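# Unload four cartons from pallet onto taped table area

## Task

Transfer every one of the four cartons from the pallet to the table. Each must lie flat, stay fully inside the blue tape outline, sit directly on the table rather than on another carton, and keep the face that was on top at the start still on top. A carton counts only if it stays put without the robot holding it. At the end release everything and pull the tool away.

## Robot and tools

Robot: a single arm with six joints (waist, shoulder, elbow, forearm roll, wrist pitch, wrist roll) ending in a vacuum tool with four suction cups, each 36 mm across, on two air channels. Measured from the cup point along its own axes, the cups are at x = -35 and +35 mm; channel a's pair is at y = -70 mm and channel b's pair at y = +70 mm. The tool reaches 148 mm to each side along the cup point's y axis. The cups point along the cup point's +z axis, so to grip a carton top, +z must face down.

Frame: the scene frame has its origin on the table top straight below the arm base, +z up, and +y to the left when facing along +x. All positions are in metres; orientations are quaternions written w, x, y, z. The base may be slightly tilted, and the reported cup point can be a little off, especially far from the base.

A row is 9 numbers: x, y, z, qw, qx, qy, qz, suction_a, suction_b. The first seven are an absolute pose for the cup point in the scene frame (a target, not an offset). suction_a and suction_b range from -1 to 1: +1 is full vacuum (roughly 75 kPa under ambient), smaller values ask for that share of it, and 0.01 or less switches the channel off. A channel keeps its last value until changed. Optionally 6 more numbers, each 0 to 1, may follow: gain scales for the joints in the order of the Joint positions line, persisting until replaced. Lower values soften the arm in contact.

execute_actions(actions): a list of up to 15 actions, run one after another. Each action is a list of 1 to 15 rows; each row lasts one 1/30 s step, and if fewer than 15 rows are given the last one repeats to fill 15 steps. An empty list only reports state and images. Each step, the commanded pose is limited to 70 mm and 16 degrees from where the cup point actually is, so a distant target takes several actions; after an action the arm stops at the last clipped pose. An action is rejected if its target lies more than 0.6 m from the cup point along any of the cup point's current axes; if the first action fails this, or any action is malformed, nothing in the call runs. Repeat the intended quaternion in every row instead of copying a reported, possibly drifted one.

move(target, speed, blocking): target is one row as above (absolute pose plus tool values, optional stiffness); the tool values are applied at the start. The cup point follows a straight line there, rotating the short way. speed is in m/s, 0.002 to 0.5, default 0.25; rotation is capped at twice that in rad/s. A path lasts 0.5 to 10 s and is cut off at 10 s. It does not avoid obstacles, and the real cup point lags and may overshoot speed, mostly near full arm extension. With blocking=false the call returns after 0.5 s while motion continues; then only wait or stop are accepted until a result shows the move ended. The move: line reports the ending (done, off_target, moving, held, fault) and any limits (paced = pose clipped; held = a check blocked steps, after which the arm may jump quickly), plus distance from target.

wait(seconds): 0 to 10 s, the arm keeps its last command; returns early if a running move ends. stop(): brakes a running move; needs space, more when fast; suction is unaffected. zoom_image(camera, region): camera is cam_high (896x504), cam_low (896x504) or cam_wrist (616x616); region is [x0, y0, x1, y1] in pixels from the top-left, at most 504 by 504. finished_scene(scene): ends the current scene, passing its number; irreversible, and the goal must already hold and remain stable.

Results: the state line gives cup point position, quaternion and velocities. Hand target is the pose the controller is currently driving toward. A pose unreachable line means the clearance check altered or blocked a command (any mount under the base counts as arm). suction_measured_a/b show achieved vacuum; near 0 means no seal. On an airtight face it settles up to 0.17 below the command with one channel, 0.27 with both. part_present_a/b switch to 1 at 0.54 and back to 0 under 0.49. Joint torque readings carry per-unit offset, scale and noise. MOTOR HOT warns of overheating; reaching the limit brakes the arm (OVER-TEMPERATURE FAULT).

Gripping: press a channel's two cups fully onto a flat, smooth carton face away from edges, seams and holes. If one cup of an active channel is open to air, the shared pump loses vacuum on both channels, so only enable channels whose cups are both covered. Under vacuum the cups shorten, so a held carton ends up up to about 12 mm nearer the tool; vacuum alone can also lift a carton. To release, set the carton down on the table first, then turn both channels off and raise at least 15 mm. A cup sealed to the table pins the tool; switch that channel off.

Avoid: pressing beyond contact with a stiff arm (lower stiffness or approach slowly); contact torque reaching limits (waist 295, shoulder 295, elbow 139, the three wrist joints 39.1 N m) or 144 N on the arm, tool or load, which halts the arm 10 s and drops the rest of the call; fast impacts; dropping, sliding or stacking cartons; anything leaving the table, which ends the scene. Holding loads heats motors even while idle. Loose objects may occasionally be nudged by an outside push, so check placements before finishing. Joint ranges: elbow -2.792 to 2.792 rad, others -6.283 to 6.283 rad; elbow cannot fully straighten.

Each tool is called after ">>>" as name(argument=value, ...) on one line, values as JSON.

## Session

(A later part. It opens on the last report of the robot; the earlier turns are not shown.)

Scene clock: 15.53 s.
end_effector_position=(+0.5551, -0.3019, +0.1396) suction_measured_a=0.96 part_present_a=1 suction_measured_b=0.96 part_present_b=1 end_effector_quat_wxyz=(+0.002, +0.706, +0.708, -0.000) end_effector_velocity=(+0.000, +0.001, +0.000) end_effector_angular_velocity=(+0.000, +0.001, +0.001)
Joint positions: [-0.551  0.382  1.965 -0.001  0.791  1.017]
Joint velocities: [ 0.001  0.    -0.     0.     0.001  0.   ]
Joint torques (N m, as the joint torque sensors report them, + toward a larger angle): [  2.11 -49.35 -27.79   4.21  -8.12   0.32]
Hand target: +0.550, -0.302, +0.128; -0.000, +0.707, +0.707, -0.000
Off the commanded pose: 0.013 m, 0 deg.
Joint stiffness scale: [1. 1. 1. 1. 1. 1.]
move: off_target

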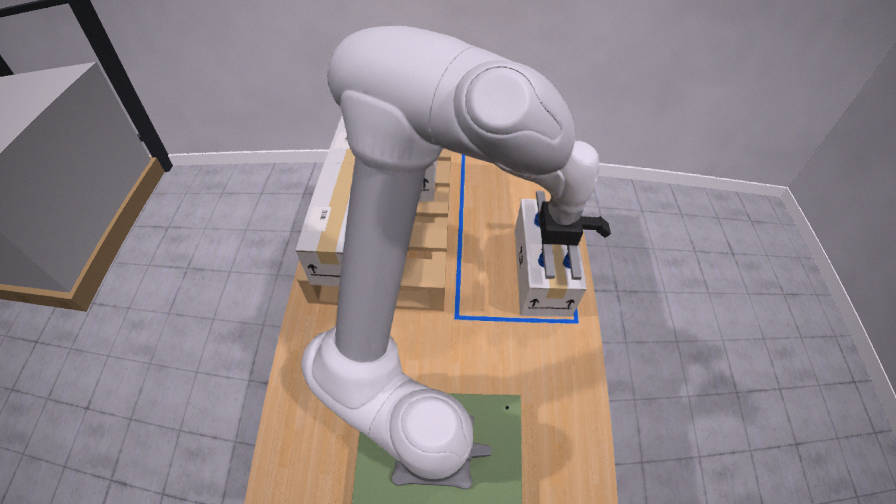

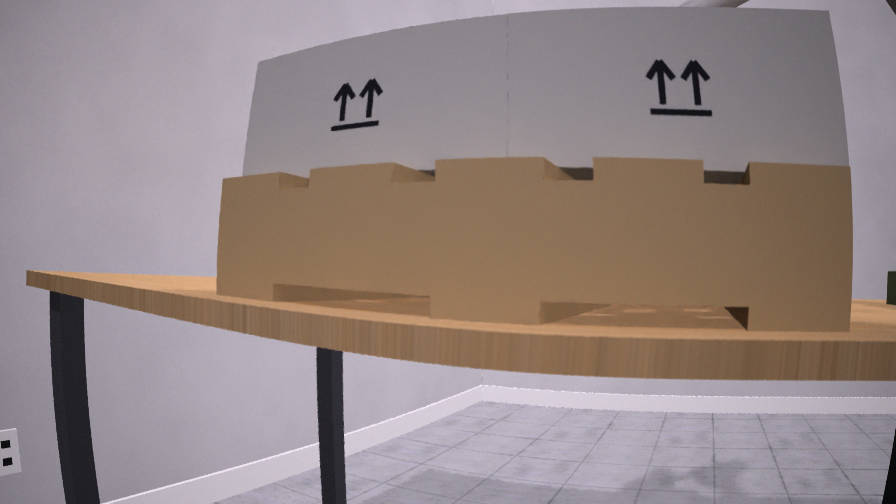

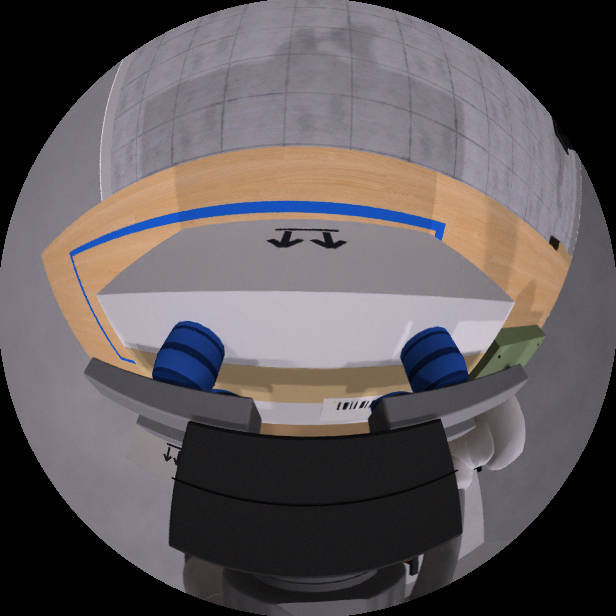

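>>> execute_actions(actions=[[[0.555,-0.302,0.14,0,0.7071,0.7071,0,0,0]]])

>>> move(target=[0.56,-0.29,0.30,0,0.7071,0.7071,0,0,0])

>>> move(target=[0.867,0.12,0.30,0,0.7071,0.7071,0,0,0], speed=0.35)

>>> move(target=[0.867,0.12,0.262,0,0.7071,0.7071,0,1,1], speed=0.04)

Scene clock: 16.97 s.
end_effector_position=(+0.5561, -0.3025, +0.1432) suction_measured_a=0.00 part_present_a=0 suction_measured_b=0.00 part_present_b=0 end_effector_quat_wxyz=(+0.004, +0.706, +0.708, +0.001) end_effector_velocity=(-0.000, -0.000, -0.000) end_effector_angular_velocity=(+0.000, +0.001, +0.000)
Joint positions: [-0.551  0.378  1.963 -0.001  0.792  1.017]
Joint velocities: [-0.     0.     0.    -0.     0.001 -0.   ]
Joint torques (N m, as the joint torque sensors report them, + toward a larger angle): [  3.65 -46.25 -22.2    3.56  -3.11   0.4 ]
Hand target: +0.555, -0.302, +0.140; +0.000, +0.707, +0.707, +0.000
Off the commanded pose: 0.003 m, 1 deg.
Joint stiffness scale: [1. 1. 1. 1. 1. 1.]

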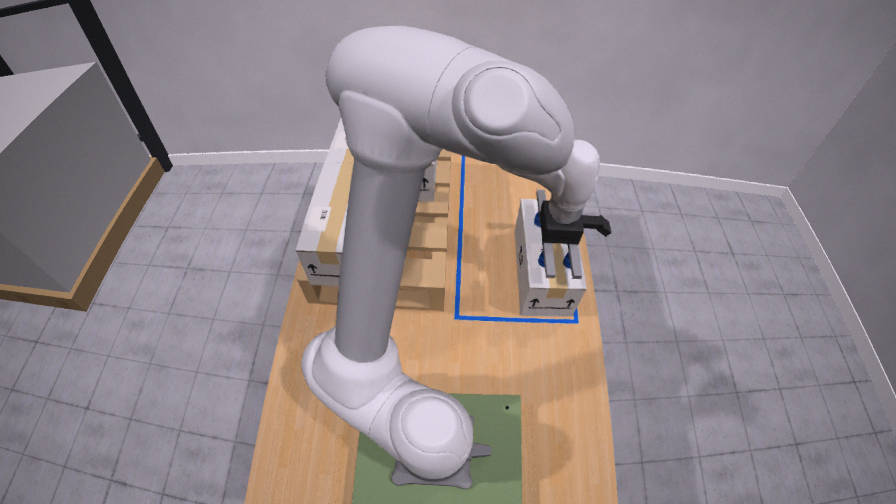

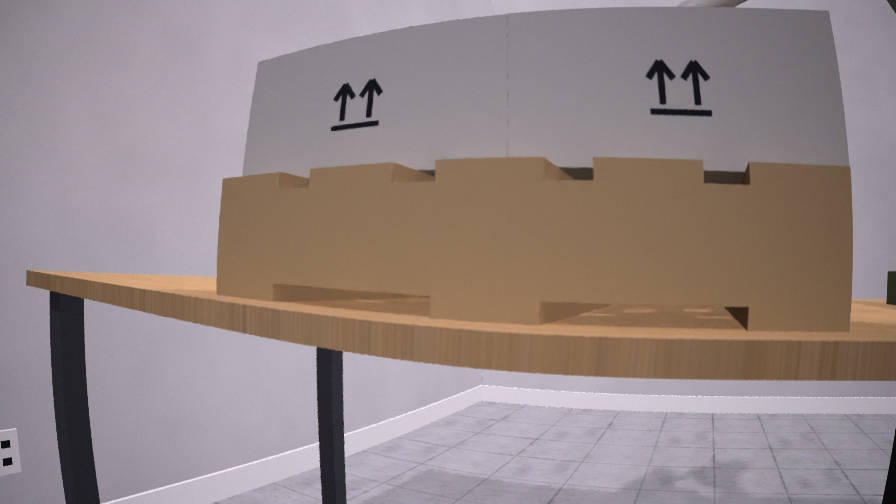

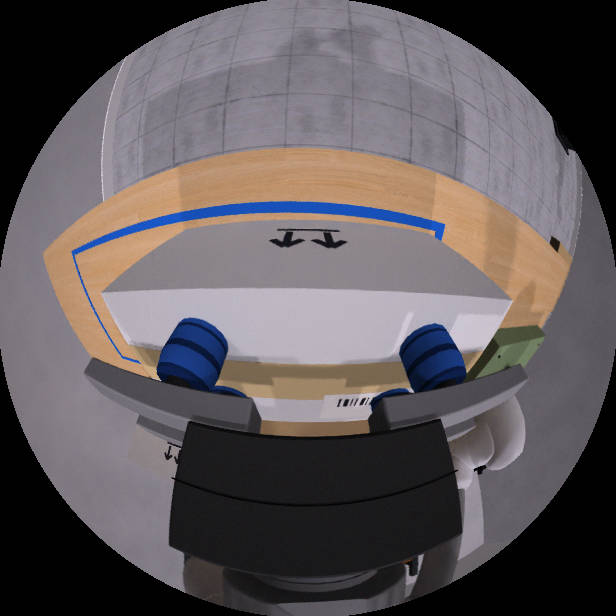

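Scene clock: 18.03 s.
end_effector_position=(+0.5574, -0.2922, +0.2957) suction_measured_a=0.00 part_present_a=0 suction_measured_b=0.00 part_present_b=0 end_effector_quat_wxyz=(+0.001, +0.707, +0.707, -0.000) end_effector_velocity=(-0.001, +0.001, +0.000) end_effector_angular_velocity=(+0.002, +0.004, -0.000)
Joint positions: [-0.536  0.221  1.844 -0.001  1.075  1.035]
Joint velocities: [ 0.001  0.    -0.001 -0.     0.005  0.001]
Joint torques (N m, as the joint torque sensors report them, + toward a larger angle): [  2.58 -68.19 -40.66   3.59   0.24   0.5 ]
Hand target: +0.560, -0.290, +0.300; +0.000, +0.707, +0.707, -0.000
Off the commanded pose: 0.005 m, 0 deg.
Joint stiffness scale: [1. 1. 1. 1. 1. 1.]
move: off_target

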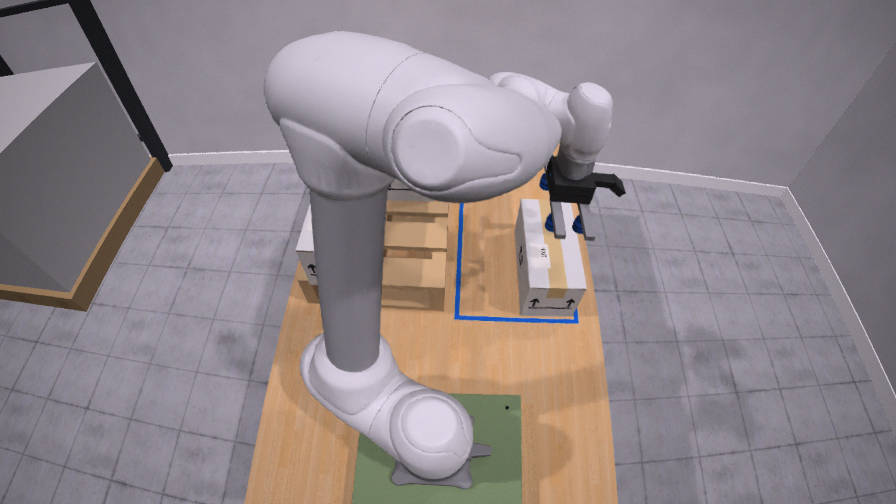

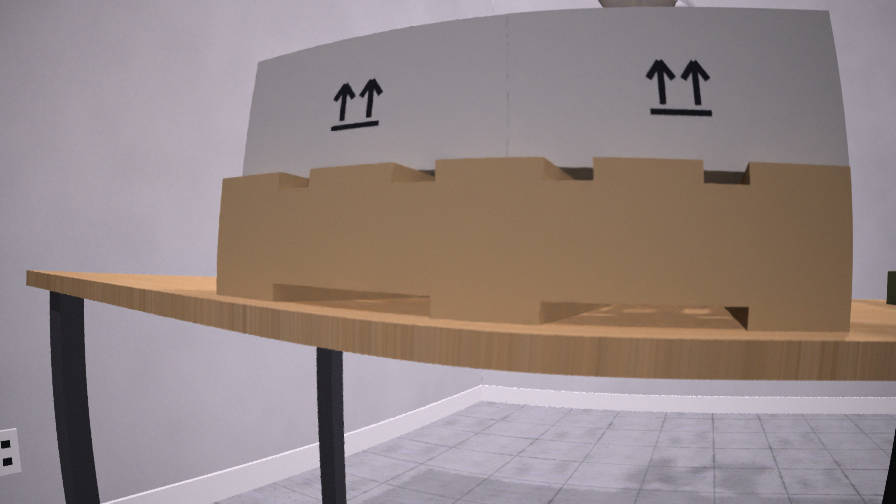

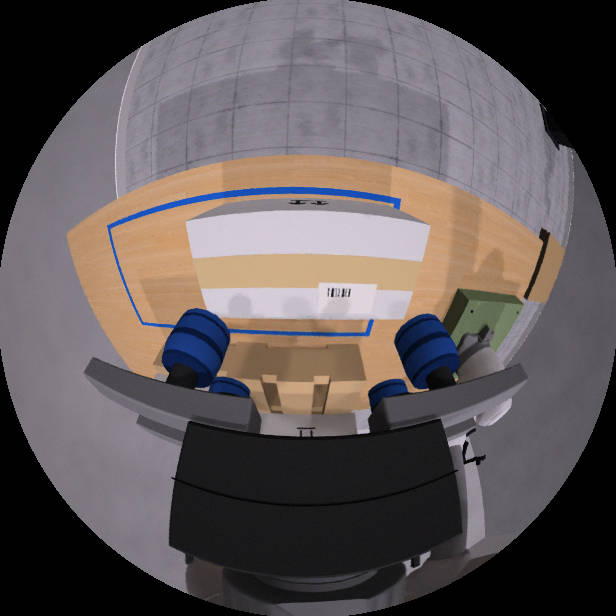

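Scene clock: 20.03 s.
end_effector_position=(+0.8661, +0.1158, +0.2971) suction_measured_a=0.00 part_present_a=0 suction_measured_b=0.00 part_present_b=0 end_effector_quat_wxyz=(+0.001, +0.707, +0.707, +0.001) end_effector_velocity=(+0.000, +0.001, +0.002) end_effector_angular_velocity=(+0.000, -0.000, -0.000)
Joint positions: [ 0.095  0.584  1.308 -0.001  1.247  1.666]
Joint velocities: [ 0.001 -0.    -0.003  0.     0.003  0.001]
Joint torques (N m, as the joint torque sensors report them, + toward a larger angle): [   0.35 -110.66  -43.65    4.35    0.31    0.44]
Hand target: +0.867, +0.120, +0.300; +0.000, +0.707, +0.707, +0.000
Off the commanded pose: 0.005 m, 0 deg.
Joint stiffness scale: [1. 1. 1. 1. 1. 1.]
move: off_target

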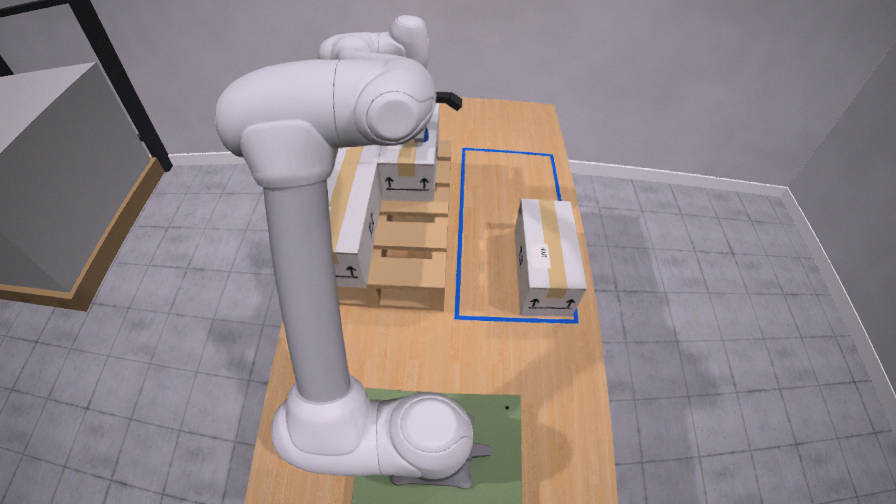

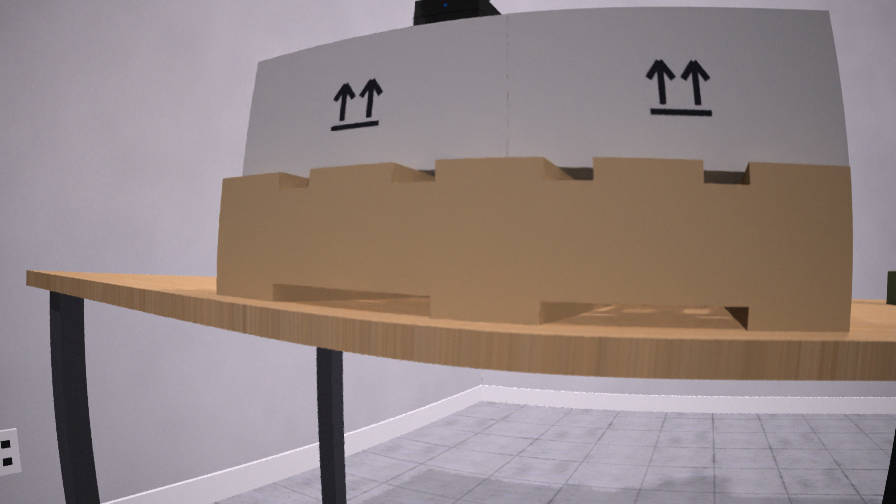

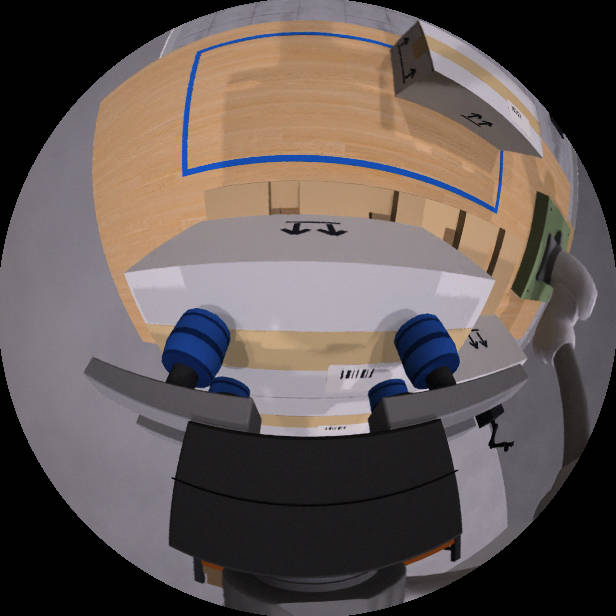

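Scene clock: 21.30 s.
end_effector_position=(+0.8683, +0.1160, +0.2651) suction_measured_a=0.68 part_present_a=1 suction_measured_b=0.68 part_present_b=1 end_effector_quat_wxyz=(-0.000, +0.707, +0.707, -0.001) end_effector_velocity=(+0.000, -0.001, +0.000) end_effector_angular_velocity=(+0.000, -0.001, -0.001)
Joint positions: [ 0.095  0.607  1.33  -0.001  1.206  1.666]
Joint velocities: [-0.001 -0.    -0.     0.    -0.001 -0.   ]
Joint torques (N m, as the joint torque sensors report them, + toward a larger angle): [   2.16 -117.31  -49.96    3.91    1.89    0.15]
Hand target: +0.867, +0.120, +0.262; -0.000, +0.707, +0.707, -0.000
Off the commanded pose: 0.005 m, 0 deg.
Joint stiffness scale: [1. 1. 1. 1. 1. 1.]
move: off_target

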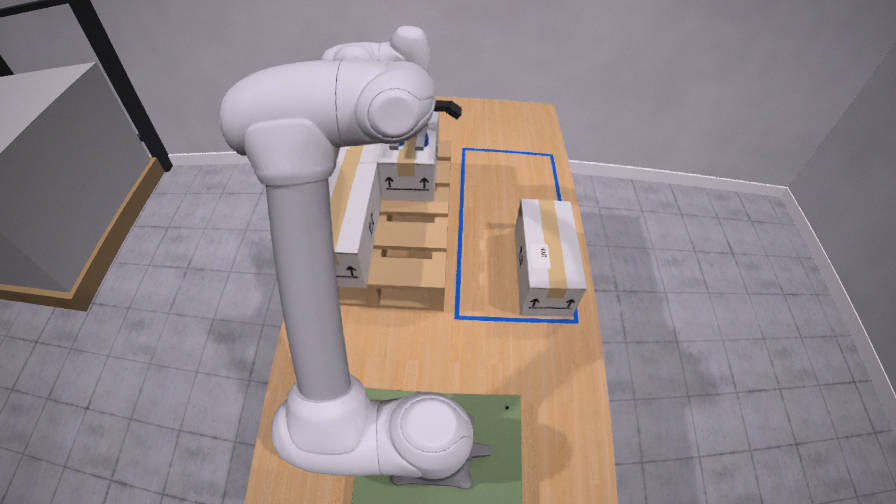

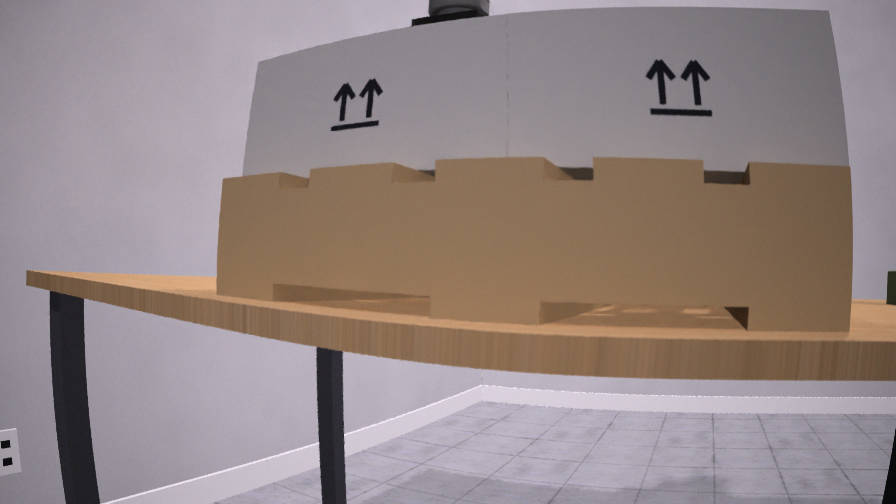

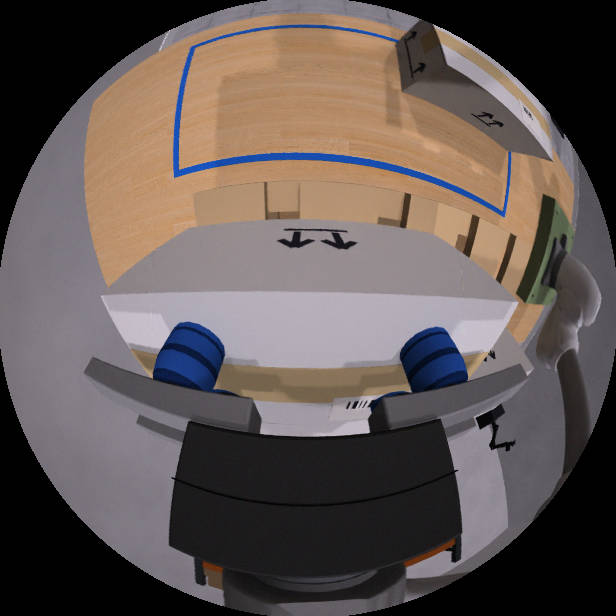

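Plenty of x room.

>>> move(target=[0.87,0.105,0.29,0,0.7071,0.7071,0,1,1], speed=0.08)

>>> move(target=[0.915,-0.13,0.29,0,0.7071,0.7071,0,1,1])

>>> move(target=[0.915,-0.306,0.155,0,0.7071,0.7071,0,1,1], speed=0.2)

Scene clock: 22.33 s.
end_effector_position=(+0.8686, +0.1087, +0.2850) suction_measured_a=0.96 part_present_a=1 suction_measured_b=0.96 part_present_b=1 end_effector_quat_wxyz=(+0.001, +0.707, +0.708, -0.000) end_effector_velocity=(-0.001, -0.000, -0.000) end_effector_angular_velocity=(-0.000, +0.004, +0.001)
Joint positions: [ 0.087  0.594  1.314 -0.001  1.233  1.655]
Joint velocities: [ 0.     0.     0.001 -0.     0.003 -0.001]
Joint torques (N m, as the joint torque sensors report them, + toward a larger angle): [  -1.4  -124.51  -54.13    3.96    0.81    0.51]
Hand target: +0.870, +0.105, +0.290; +0.000, +0.707, +0.707, +0.000
Off the commanded pose: 0.006 m, 0 deg.
Joint stiffness scale: [1. 1. 1. 1. 1. 1.]
move: off_target

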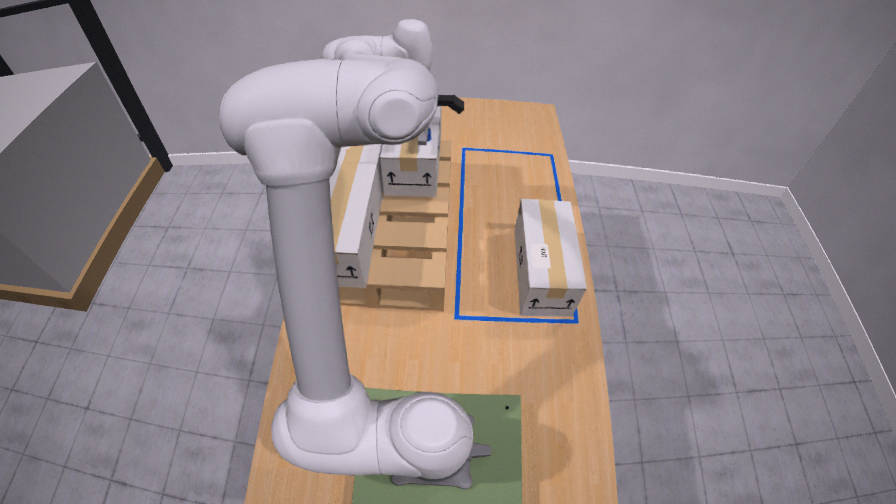

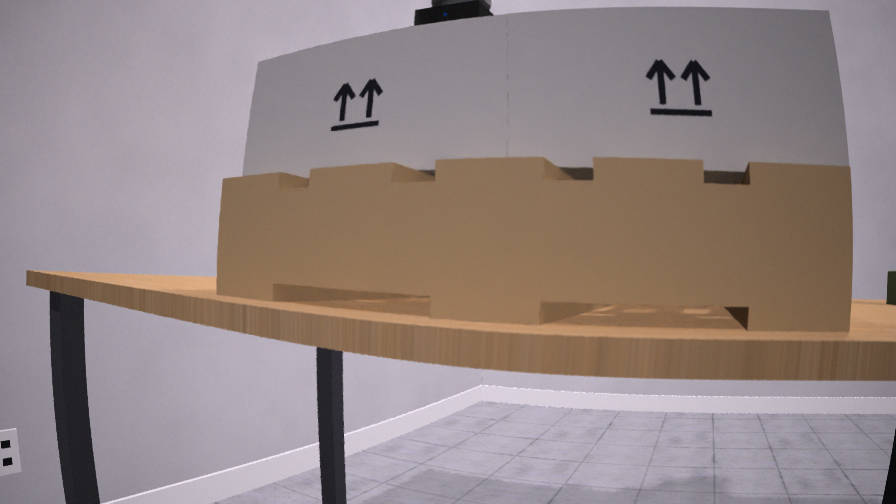

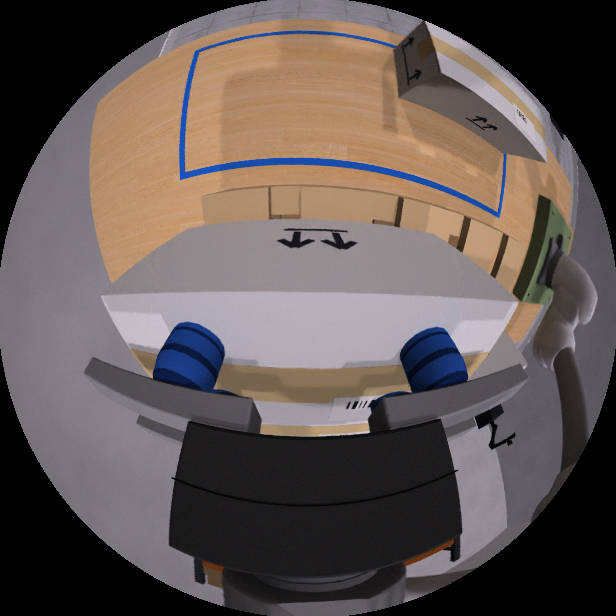

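Scene clock: 23.77 s.
end_effector_position=(+0.9148, -0.1261, +0.2872) suction_measured_a=0.96 part_present_a=1 suction_measured_b=0.96 part_present_b=1 end_effector_quat_wxyz=(+0.001, +0.707, +0.707, +0.000) end_effector_velocity=(+0.000, +0.000, +0.001) end_effector_angular_velocity=(+0.000, +0.000, +0.002)
Joint positions: [-0.173  0.67   1.181 -0.001  1.288  1.396]
Joint velocities: [ 0.     0.    -0.002  0.     0.003 -0.002]
Joint torques (N m, as the joint torque sensors report them, + toward a larger angle): [   1.51 -133.19  -55.23    4.11    0.87   -0.17]
Hand target: +0.915, -0.130, +0.290; -0.000, +0.707, +0.707, -0.000
Off the commanded pose: 0.005 m, 0 deg.
Joint stiffness scale: [1. 1. 1. 1. 1. 1.]
move: off_target

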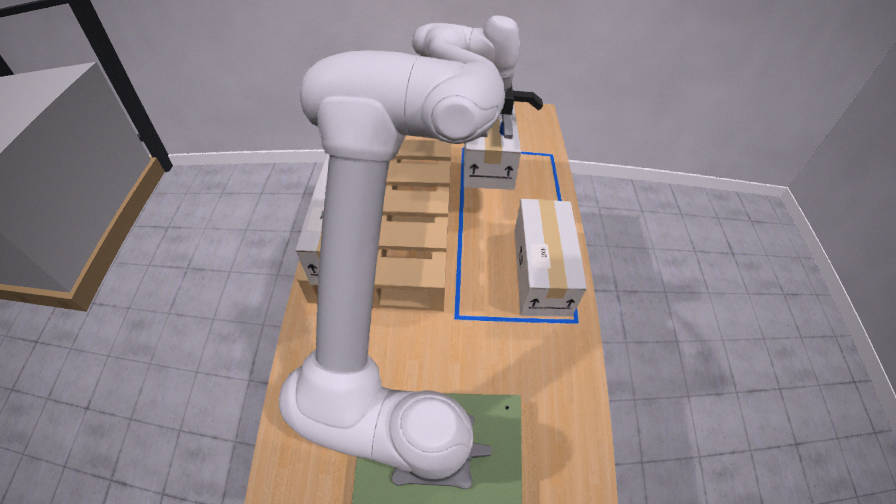

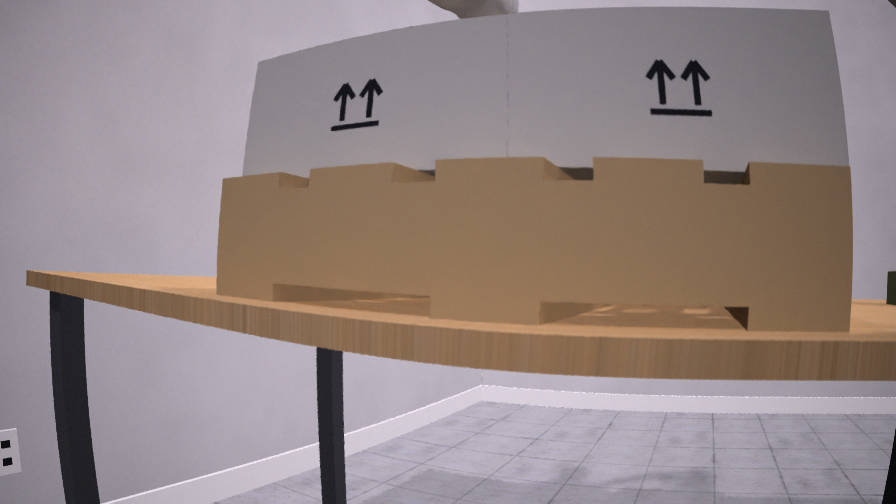

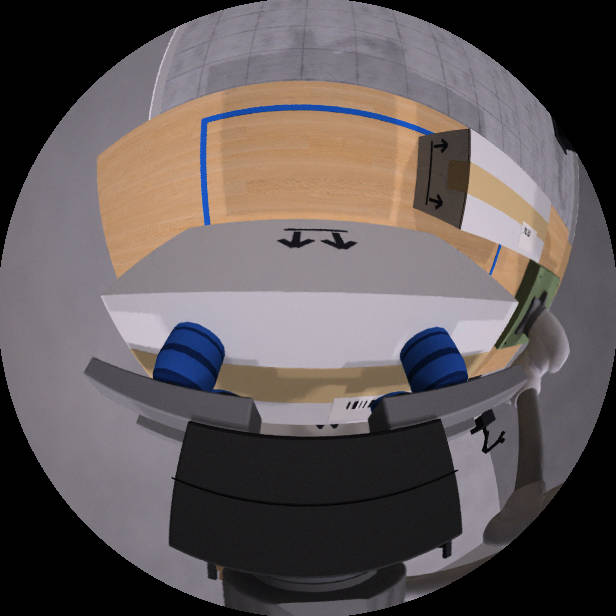

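Scene clock: 25.30 s.
end_effector_position=(+0.9107, -0.3002, +0.1520) suction_measured_a=0.96 part_present_a=1 suction_measured_b=0.96 part_present_b=1 end_effector_quat_wxyz=(-0.007, +0.707, +0.708, -0.004) end_effector_velocity=(+0.001, -0.002, +0.002) end_effector_angular_velocity=(-0.001, -0.002, -0.000)
Joint positions: [-0.353  0.817  1.175 -0.001  1.165  1.216]
Joint velocities: [-0.002 -0.    -0.003 -0.     0.    -0.002]
Joint torques (N m, as the joint torque sensors report them, + toward a larger angle): [   1.65 -146.93  -51.56    3.75    1.25    0.72]
Hand target: +0.915, -0.306, +0.155; -0.000, +0.707, +0.707, -0.000
Off the commanded pose: 0.008 m, 1 deg.
Joint stiffness scale: [1. 1. 1. 1. 1. 1.]
move: off_target

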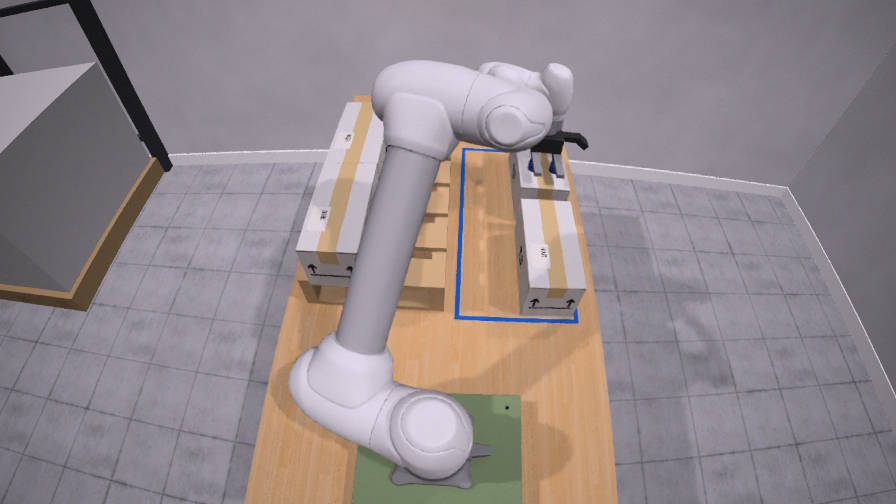

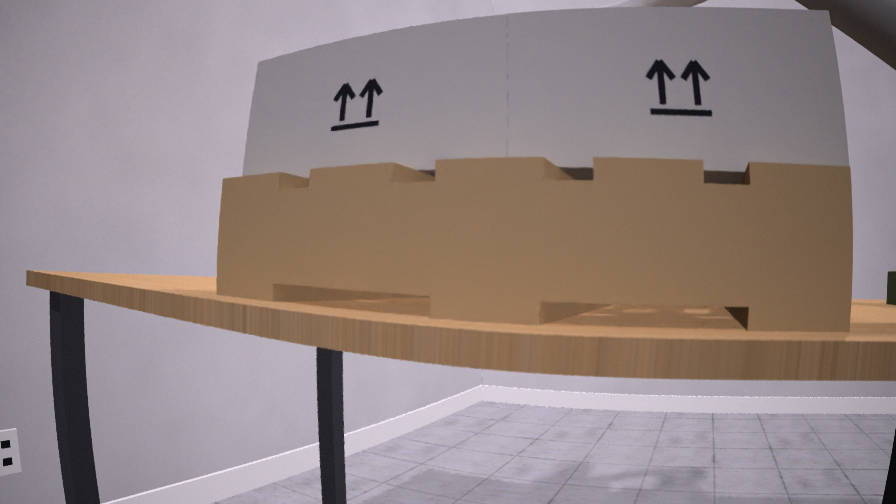

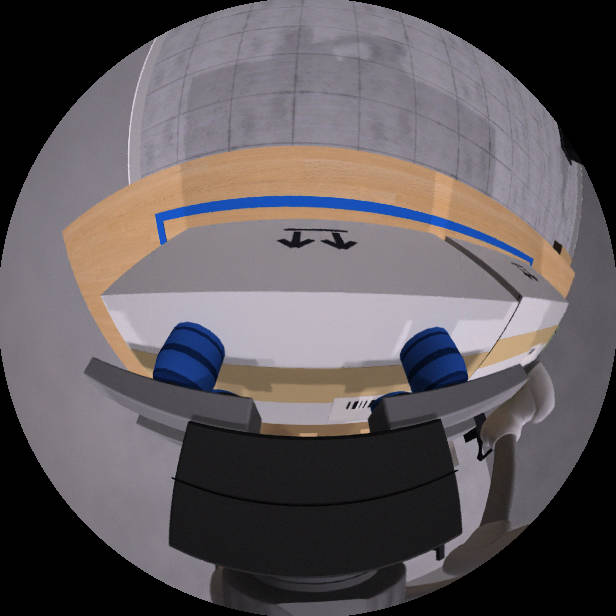

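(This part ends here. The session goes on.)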